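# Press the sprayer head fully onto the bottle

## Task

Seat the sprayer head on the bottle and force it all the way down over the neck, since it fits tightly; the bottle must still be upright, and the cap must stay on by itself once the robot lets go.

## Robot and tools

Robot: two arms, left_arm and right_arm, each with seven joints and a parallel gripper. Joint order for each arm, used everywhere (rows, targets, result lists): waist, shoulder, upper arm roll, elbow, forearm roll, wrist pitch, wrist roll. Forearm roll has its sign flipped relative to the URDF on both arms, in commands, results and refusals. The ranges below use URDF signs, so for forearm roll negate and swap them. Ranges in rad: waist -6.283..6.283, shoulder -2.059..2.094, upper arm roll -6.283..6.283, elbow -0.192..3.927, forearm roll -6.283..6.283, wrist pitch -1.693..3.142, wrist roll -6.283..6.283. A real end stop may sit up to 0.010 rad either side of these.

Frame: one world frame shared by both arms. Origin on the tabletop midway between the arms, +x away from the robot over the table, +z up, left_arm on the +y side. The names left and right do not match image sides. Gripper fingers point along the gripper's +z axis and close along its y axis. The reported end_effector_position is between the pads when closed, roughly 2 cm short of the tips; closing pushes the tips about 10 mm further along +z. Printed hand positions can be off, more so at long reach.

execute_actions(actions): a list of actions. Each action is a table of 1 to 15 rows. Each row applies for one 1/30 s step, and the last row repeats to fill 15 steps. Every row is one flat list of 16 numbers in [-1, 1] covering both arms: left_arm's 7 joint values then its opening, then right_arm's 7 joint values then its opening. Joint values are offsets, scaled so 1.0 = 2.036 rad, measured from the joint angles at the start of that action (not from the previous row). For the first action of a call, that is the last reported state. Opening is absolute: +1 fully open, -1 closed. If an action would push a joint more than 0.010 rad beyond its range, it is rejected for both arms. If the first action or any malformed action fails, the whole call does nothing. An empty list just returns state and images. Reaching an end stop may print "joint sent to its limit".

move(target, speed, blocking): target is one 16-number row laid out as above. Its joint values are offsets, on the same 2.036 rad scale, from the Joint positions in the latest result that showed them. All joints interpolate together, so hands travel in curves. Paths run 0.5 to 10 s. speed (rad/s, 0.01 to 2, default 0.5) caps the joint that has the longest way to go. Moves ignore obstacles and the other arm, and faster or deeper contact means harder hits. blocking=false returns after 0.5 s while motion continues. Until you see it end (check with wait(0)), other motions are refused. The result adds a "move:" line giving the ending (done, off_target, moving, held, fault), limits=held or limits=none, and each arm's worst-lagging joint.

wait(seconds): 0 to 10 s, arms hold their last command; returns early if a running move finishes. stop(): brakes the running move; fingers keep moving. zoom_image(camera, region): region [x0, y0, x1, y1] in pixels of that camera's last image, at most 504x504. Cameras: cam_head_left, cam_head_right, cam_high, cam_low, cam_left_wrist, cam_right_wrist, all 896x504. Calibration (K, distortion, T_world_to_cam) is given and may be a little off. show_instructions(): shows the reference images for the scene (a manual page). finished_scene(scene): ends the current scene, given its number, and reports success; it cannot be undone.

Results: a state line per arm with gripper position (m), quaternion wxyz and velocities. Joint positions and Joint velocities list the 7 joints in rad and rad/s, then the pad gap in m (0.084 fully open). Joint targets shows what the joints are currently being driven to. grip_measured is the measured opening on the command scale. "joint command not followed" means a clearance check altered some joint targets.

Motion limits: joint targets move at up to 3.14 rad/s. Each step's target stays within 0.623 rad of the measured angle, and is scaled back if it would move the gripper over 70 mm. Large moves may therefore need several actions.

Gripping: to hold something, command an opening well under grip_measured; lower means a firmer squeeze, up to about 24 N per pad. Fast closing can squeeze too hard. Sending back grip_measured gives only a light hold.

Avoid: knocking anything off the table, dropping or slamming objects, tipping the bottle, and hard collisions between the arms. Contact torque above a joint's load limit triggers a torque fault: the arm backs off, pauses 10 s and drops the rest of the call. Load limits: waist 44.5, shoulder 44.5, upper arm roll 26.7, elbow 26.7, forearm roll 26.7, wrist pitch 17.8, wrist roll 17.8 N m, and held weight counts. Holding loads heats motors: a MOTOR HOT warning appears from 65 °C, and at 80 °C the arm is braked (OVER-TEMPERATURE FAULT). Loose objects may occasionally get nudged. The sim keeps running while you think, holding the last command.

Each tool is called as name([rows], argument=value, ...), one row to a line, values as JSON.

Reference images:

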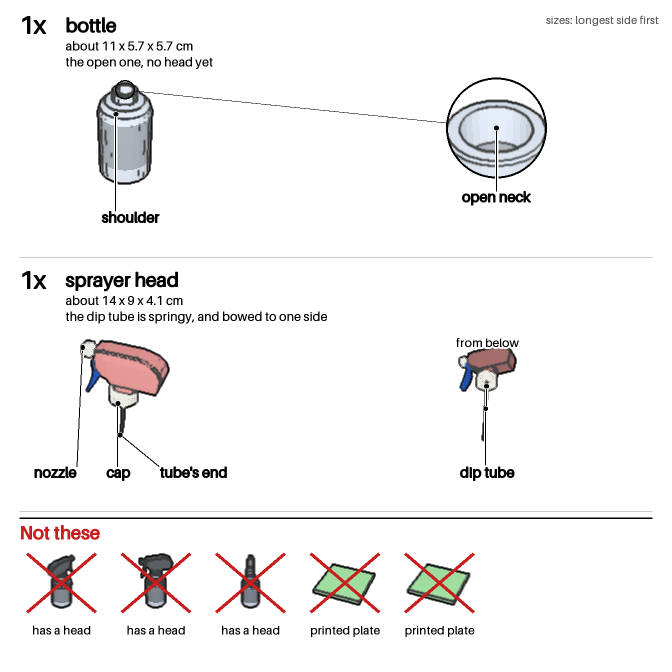

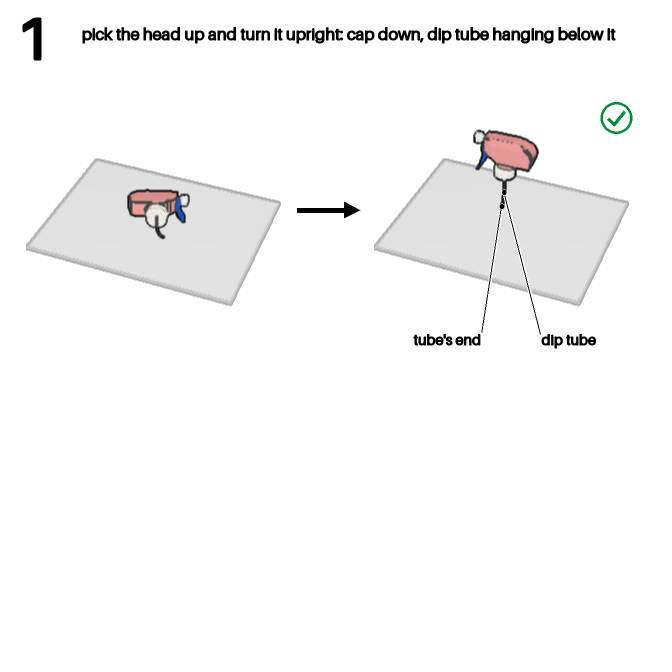

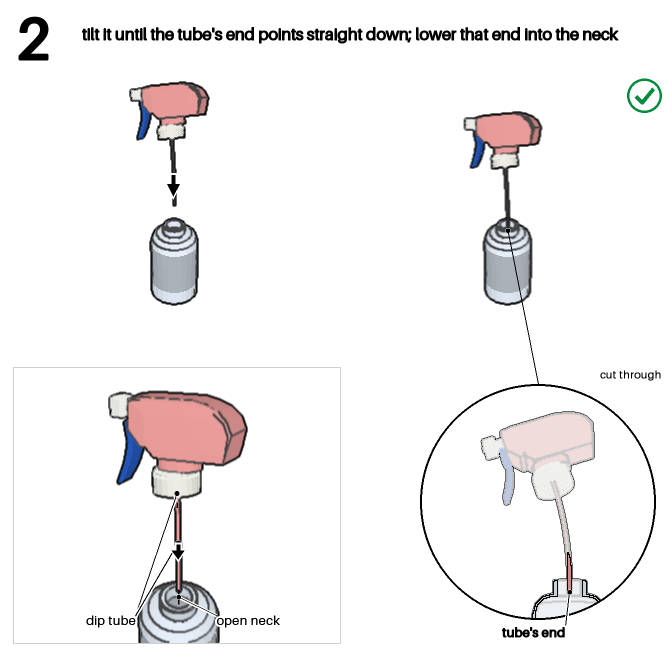

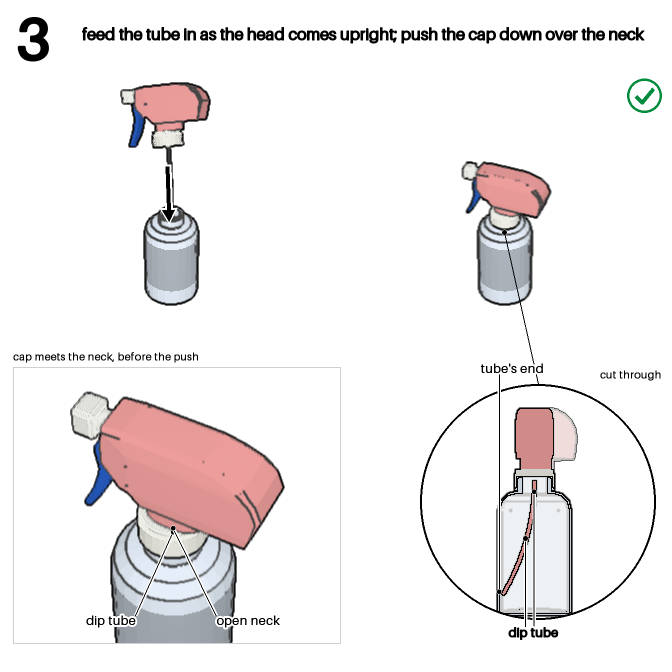

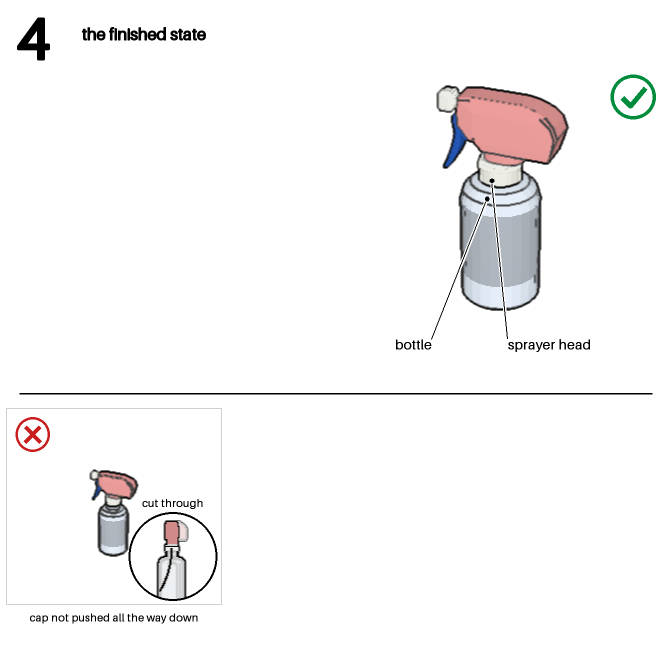

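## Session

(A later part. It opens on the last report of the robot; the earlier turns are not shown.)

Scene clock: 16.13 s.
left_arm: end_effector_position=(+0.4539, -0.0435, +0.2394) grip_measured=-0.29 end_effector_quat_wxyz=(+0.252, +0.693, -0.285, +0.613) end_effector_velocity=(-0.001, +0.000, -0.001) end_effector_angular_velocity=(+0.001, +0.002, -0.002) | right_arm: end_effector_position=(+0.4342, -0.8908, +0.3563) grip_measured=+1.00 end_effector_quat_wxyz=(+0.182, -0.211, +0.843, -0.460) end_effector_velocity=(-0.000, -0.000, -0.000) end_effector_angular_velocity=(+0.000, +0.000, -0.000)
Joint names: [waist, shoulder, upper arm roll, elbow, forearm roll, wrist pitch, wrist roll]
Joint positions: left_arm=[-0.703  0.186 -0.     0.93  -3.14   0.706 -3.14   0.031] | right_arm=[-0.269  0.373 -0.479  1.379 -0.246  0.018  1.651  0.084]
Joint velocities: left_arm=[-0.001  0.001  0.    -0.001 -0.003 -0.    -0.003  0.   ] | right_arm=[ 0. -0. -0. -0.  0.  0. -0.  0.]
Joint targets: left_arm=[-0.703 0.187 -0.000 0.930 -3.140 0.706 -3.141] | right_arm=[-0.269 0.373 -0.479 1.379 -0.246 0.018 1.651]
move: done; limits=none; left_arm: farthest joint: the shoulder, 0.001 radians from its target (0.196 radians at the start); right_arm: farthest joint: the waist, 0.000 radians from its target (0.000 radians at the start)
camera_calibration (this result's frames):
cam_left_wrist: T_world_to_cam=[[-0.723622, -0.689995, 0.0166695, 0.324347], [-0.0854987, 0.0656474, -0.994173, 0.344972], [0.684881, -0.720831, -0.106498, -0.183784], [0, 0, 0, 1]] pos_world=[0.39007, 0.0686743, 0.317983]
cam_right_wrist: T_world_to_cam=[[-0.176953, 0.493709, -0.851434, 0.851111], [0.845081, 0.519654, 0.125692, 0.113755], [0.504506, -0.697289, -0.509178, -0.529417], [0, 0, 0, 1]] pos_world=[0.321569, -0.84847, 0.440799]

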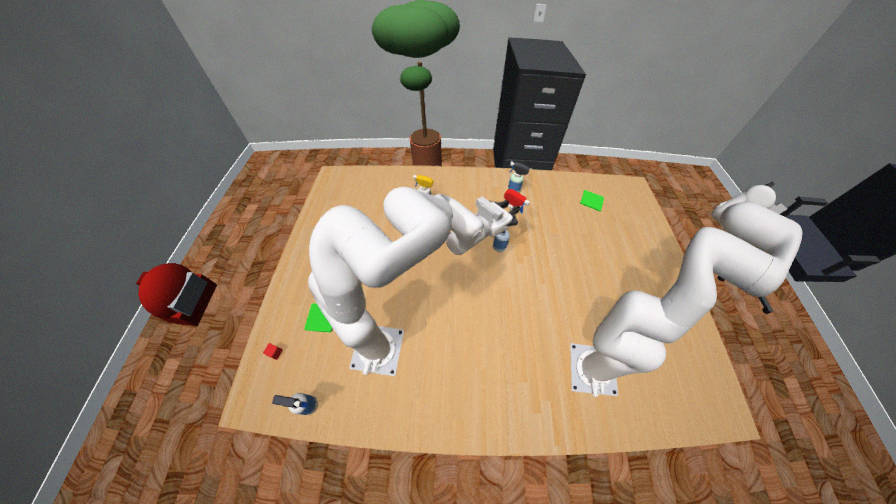

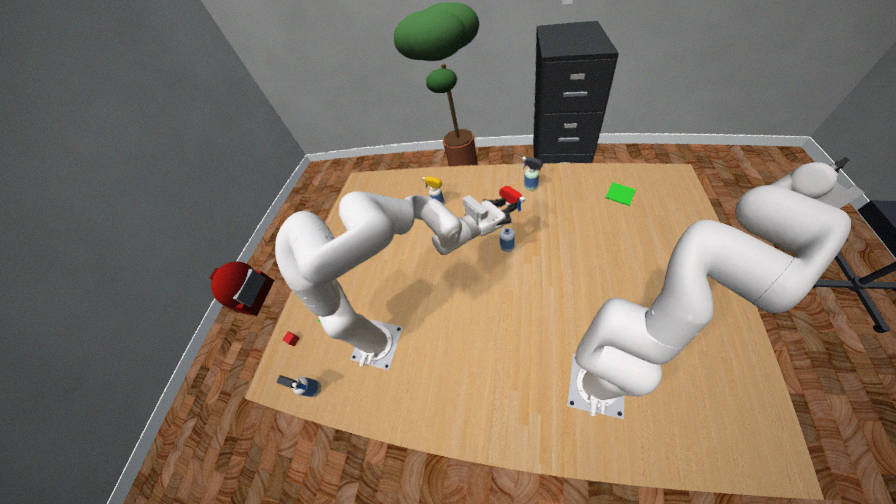

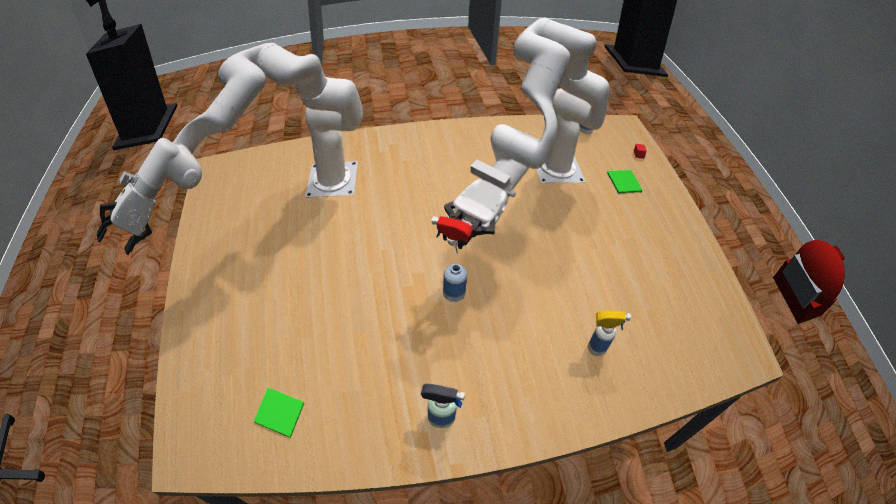

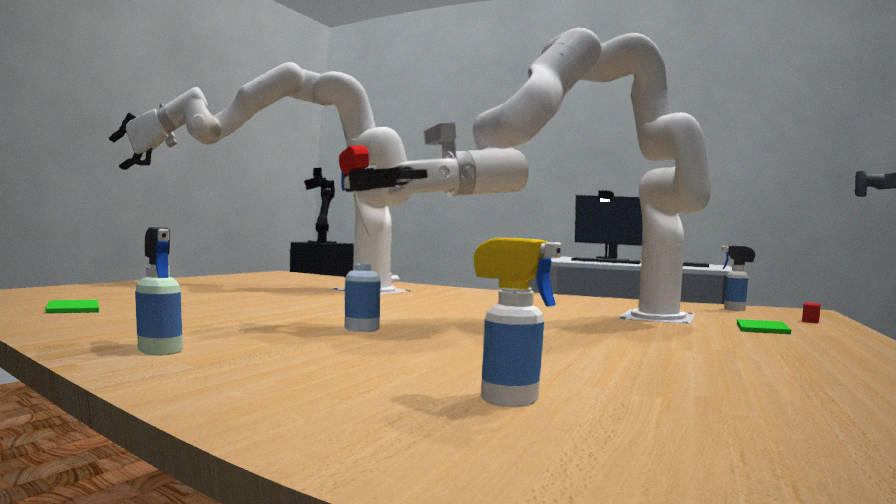

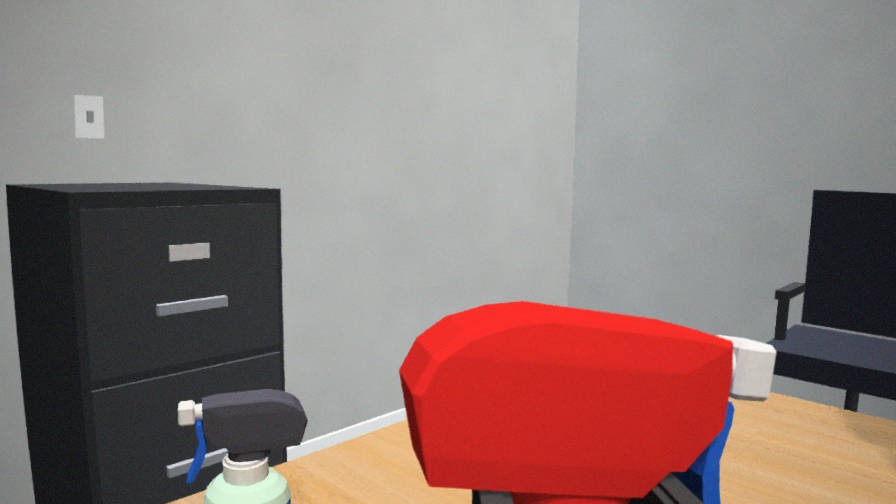

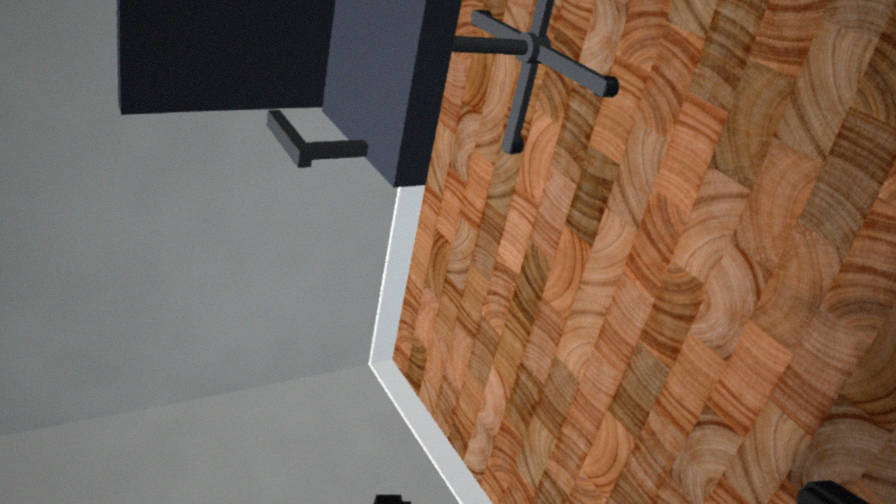

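move(target=[0.009,0.0594,0,-0.031,0,0.1395,-0.034,-0.7,0,0,0,0,0,0,0,1], speed=0.2)

zoom_image(camera="cam_low", region=[290,150,450,290])

zoom_image(camera="cam_high", region=[400,200,520,300])

Scene clock: 18.43 s.
left_arm: end_effector_position=(+0.4626, -0.0357, +0.1998) grip_measured=-0.29 end_effector_quat_wxyz=(+0.282, +0.672, -0.242, +0.640) end_effector_velocity=(+0.000, +0.001, -0.000) end_effector_angular_velocity=(-0.001, -0.001, +0.001) | right_arm: end_effector_position=(+0.4342, -0.8908, +0.3563) grip_measured=+1.00 end_effector_quat_wxyz=(+0.182, -0.211, +0.843, -0.460) end_effector_velocity=(-0.001, -0.000, -0.000) end_effector_angular_velocity=(-0.000, +0.000, -0.001)
Joint names: [waist, shoulder, upper arm roll, elbow, forearm roll, wrist pitch, wrist roll]
Joint positions: left_arm=[-0.684  0.307 -0.     0.867 -3.14   0.989 -3.21   0.031] | right_arm=[-0.269  0.373 -0.479  1.379 -0.246  0.018  1.651  0.084]
Joint velocities: left_arm=[ 0.001  0.002  0.    -0.001 -0.     0.004  0.    -0.   ] | right_arm=[-0.    -0.    -0.001 -0.001  0.    -0.    -0.    -0.   ]
Joint targets: left_arm=[-0.684 0.307 -0.000 0.867 -3.140 0.990 -3.210] | right_arm=[-0.269 0.373 -0.479 1.379 -0.246 0.018 1.651]
move: done; limits=none; left_arm: farthest joint: the wrist pitch, 0.001 radians from its target (0.284 radians at the start); right_arm: farthest joint: the waist, 0.000 radians from its target (0.000 radians at the start)
camera_calibration (this result's frames):
cam_left_wrist: T_world_to_cam=[[-0.708458, -0.700922, 0.0824415, 0.316185], [-0.0617864, -0.0547663, -0.996586, 0.291028], [0.703044, -0.711133, -0.00450781, -0.216745], [0, 0, 0, 1]] pos_world=[0.394367, 0.0834245, 0.262991]
cam_right_wrist: T_world_to_cam=[[-0.176953, 0.493708, -0.851434, 0.85111], [0.845081, 0.519654, 0.125692, 0.113755], [0.504506, -0.697289, -0.509178, -0.529417], [0, 0, 0, 1]] pos_world=[0.321569, -0.84847, 0.440799]

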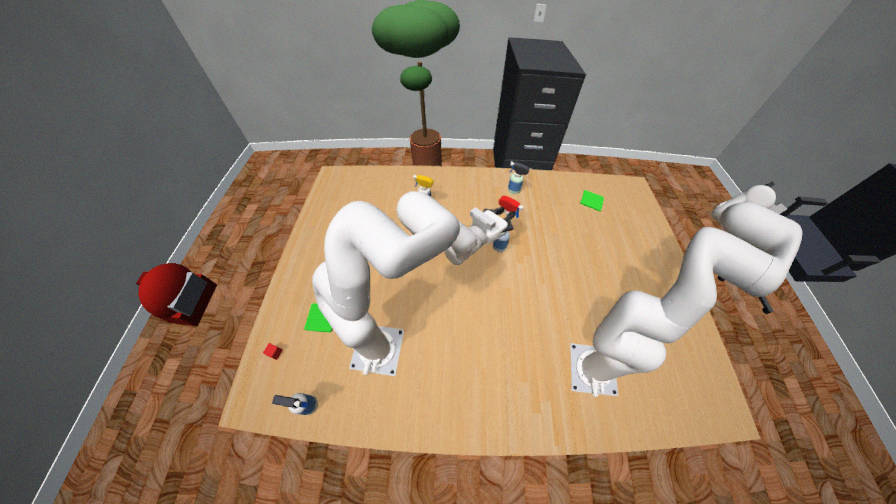

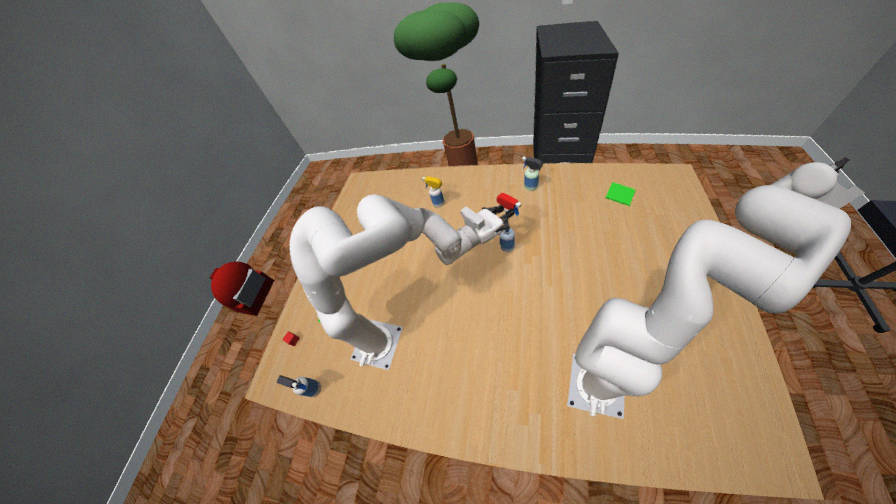

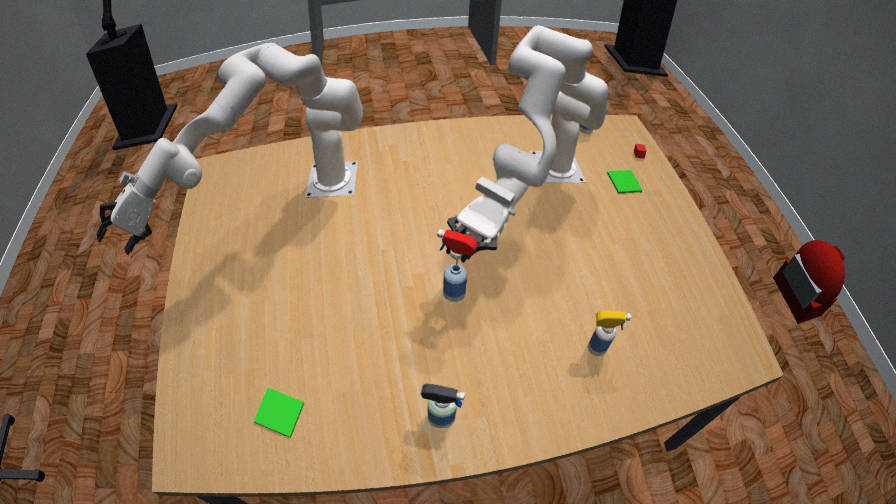

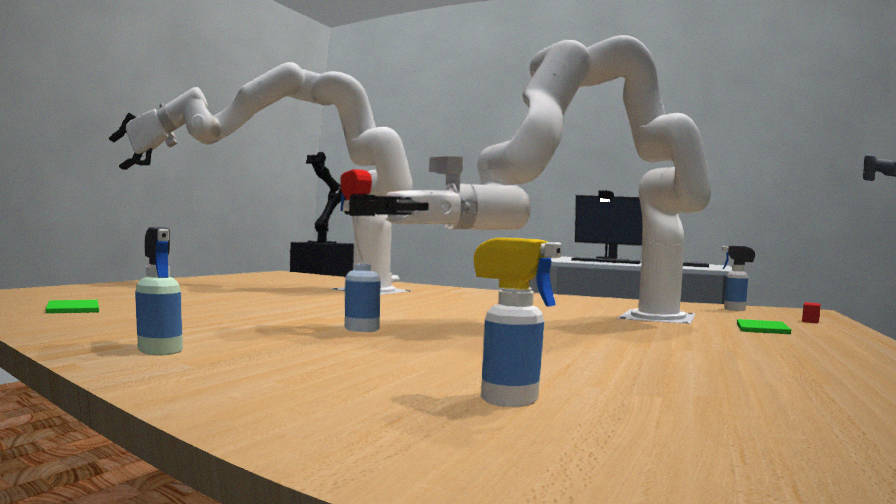

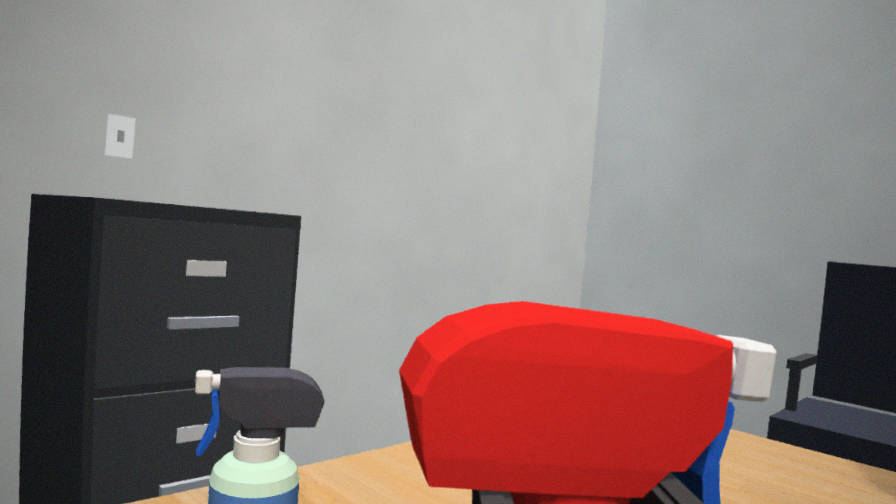

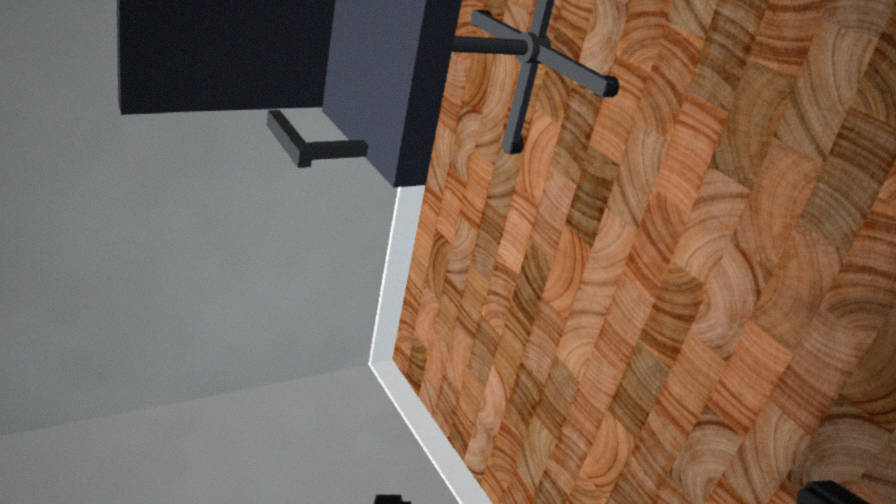

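Region (290, 150, 450, 290) of cam_low's 896x504 image, scaled by 3.150, with more detail than that image has; it fills the top 441 rows of this view, and the rest is white.

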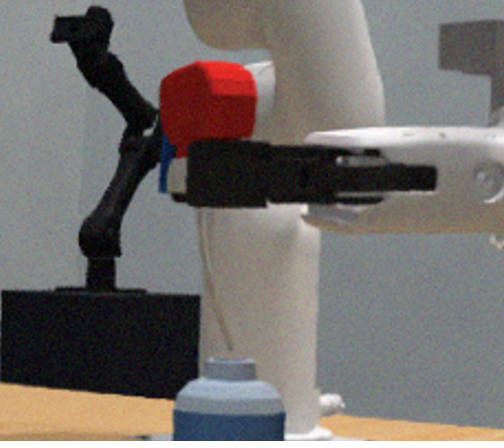

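Region (400, 200, 520, 300) of cam_high's 896x504 image, scaled by 4.200, with more detail than that image has.

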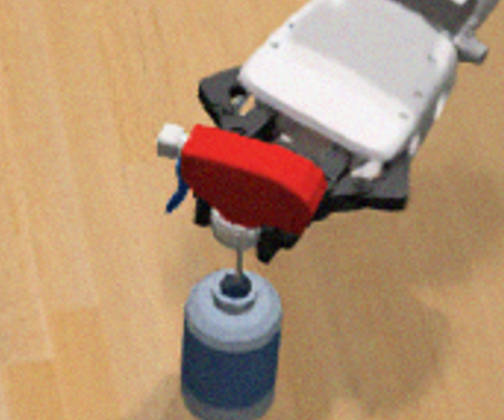

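move(target=[-0.008,0.0776,0,-0.0226,0,0.1007,0,-0.7,0,0,0,0,0,0,0,1], speed=0.08)

zoom_image(camera="cam_low", region=[320,210,420,290])

zoom_image(camera="cam_high", region=[420,230,500,300])

Scene clock: 21.80 s.
left_arm: end_effector_position=(+0.4443, -0.0320, +0.1302) grip_measured=-0.29 end_effector_quat_wxyz=(+0.287, +0.670, -0.248, +0.638) end_effector_velocity=(-0.001, -0.000, -0.002) end_effector_angular_velocity=(+0.002, +0.002, -0.002) | right_arm: end_effector_position=(+0.4342, -0.8908, +0.3563) grip_measured=+1.00 end_effector_quat_wxyz=(+0.182, -0.211, +0.843, -0.460) end_effector_velocity=(+0.000, +0.000, -0.000) end_effector_angular_velocity=(+0.000, +0.000, +0.001)
Joint names: [waist, shoulder, upper arm roll, elbow, forearm roll, wrist pitch, wrist roll]
Joint positions: left_arm=[-0.701  0.465 -0.     0.821 -3.14   1.194 -3.21   0.031] | right_arm=[-0.269  0.373 -0.479  1.379 -0.246  0.018  1.651  0.084]
Joint velocities: left_arm=[-0.002  0.002  0.    -0.001 -0.     0.     0.    -0.   ] | right_arm=[ 0.    -0.     0.001  0.     0.     0.001 -0.     0.   ]
Joint targets: left_arm=[-0.701 0.465 -0.000 0.821 -3.140 1.194 -3.210] | right_arm=[-0.269 0.373 -0.479 1.379 -0.246 0.018 1.651]
move: done; limits=none; left_arm: farthest joint: the waist, 0.000 radians from its target (0.016 radians at the start); right_arm: farthest joint: the waist, 0.000 radians from its target (0.000 radians at the start)
camera_calibration (this result's frames):
cam_left_wrist: T_world_to_cam=[[-0.719744, -0.689361, 0.0821642, 0.316907], [-0.0616097, -0.0544603, -0.996613, 0.220635], [0.691501, -0.722368, -0.00327384, -0.196939], [0, 0, 0, 1]] pos_world=[0.377869, 0.0882166, 0.193205]
cam_right_wrist: T_world_to_cam=[[-0.176953, 0.493708, -0.851434, 0.85111], [0.845081, 0.519654, 0.125692, 0.113755], [0.504506, -0.697289, -0.509178, -0.529417], [0, 0, 0, 1]] pos_world=[0.321569, -0.84847, 0.440799]

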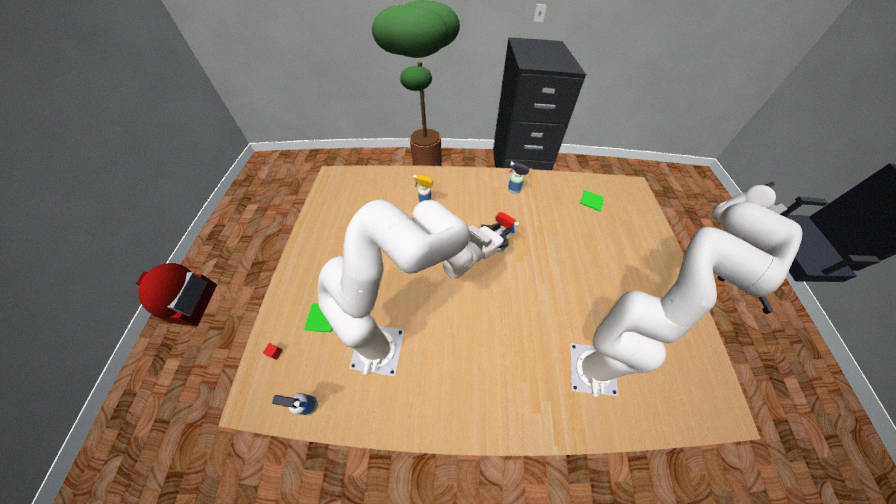

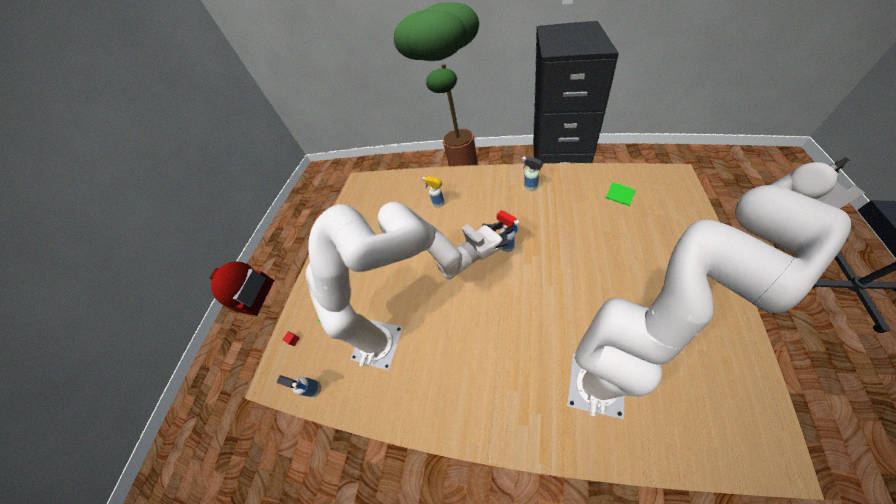

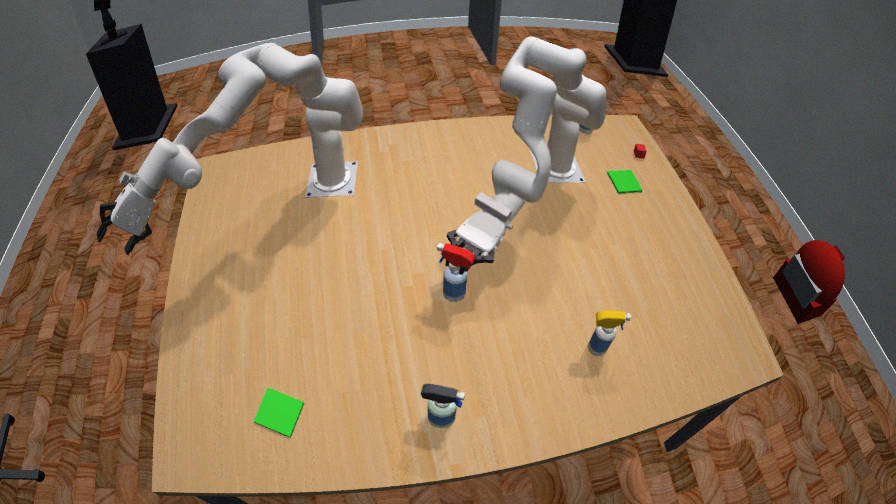

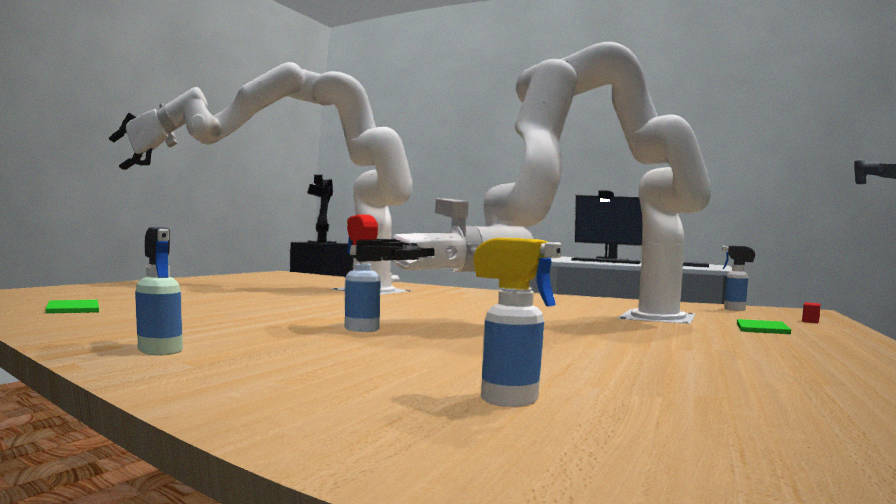

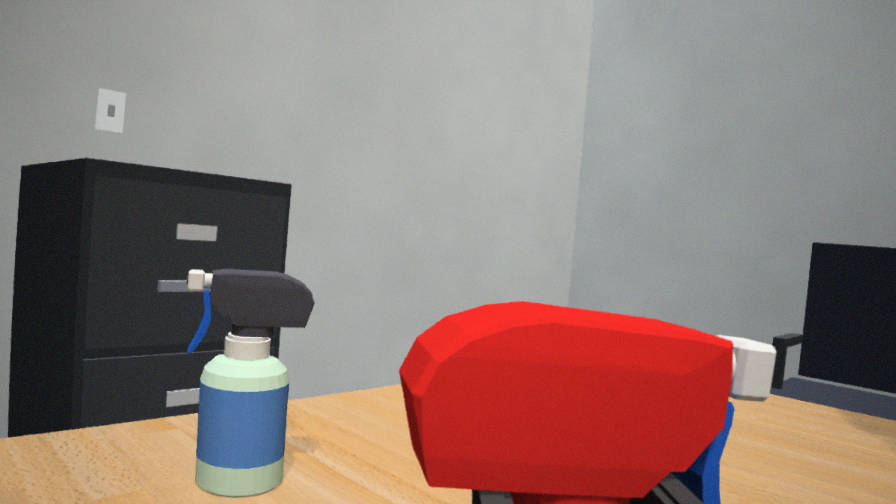

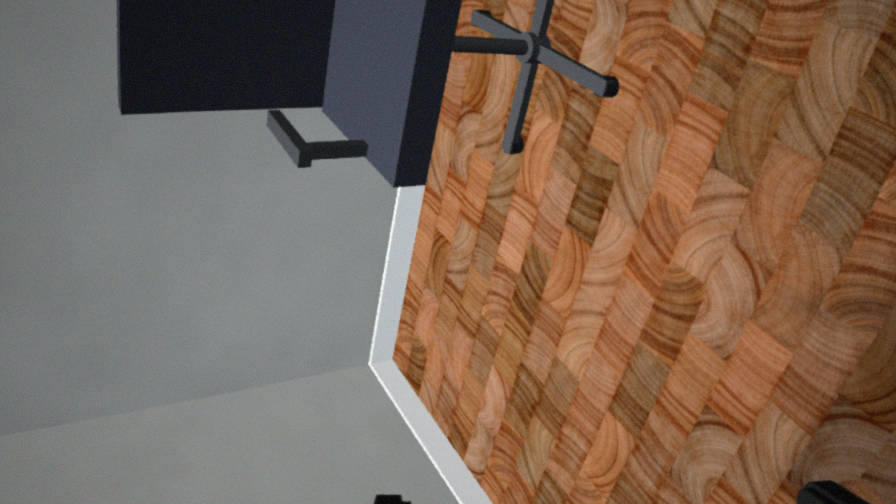

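Region (320, 210, 420, 290) of cam_low's 896x504 image, scaled by 5.040, with more detail than that image has; it fills the top 403 rows of this view, and the rest is white.

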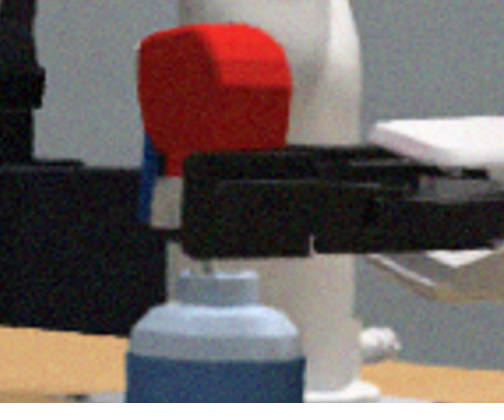

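Region (420, 230, 500, 300) of cam_high's 896x504 image, scaled by 6.300, with more detail than that image has; it fills the top 441 rows of this view, and the rest is white.

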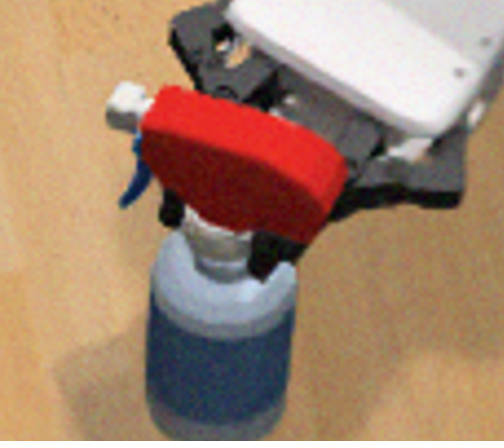

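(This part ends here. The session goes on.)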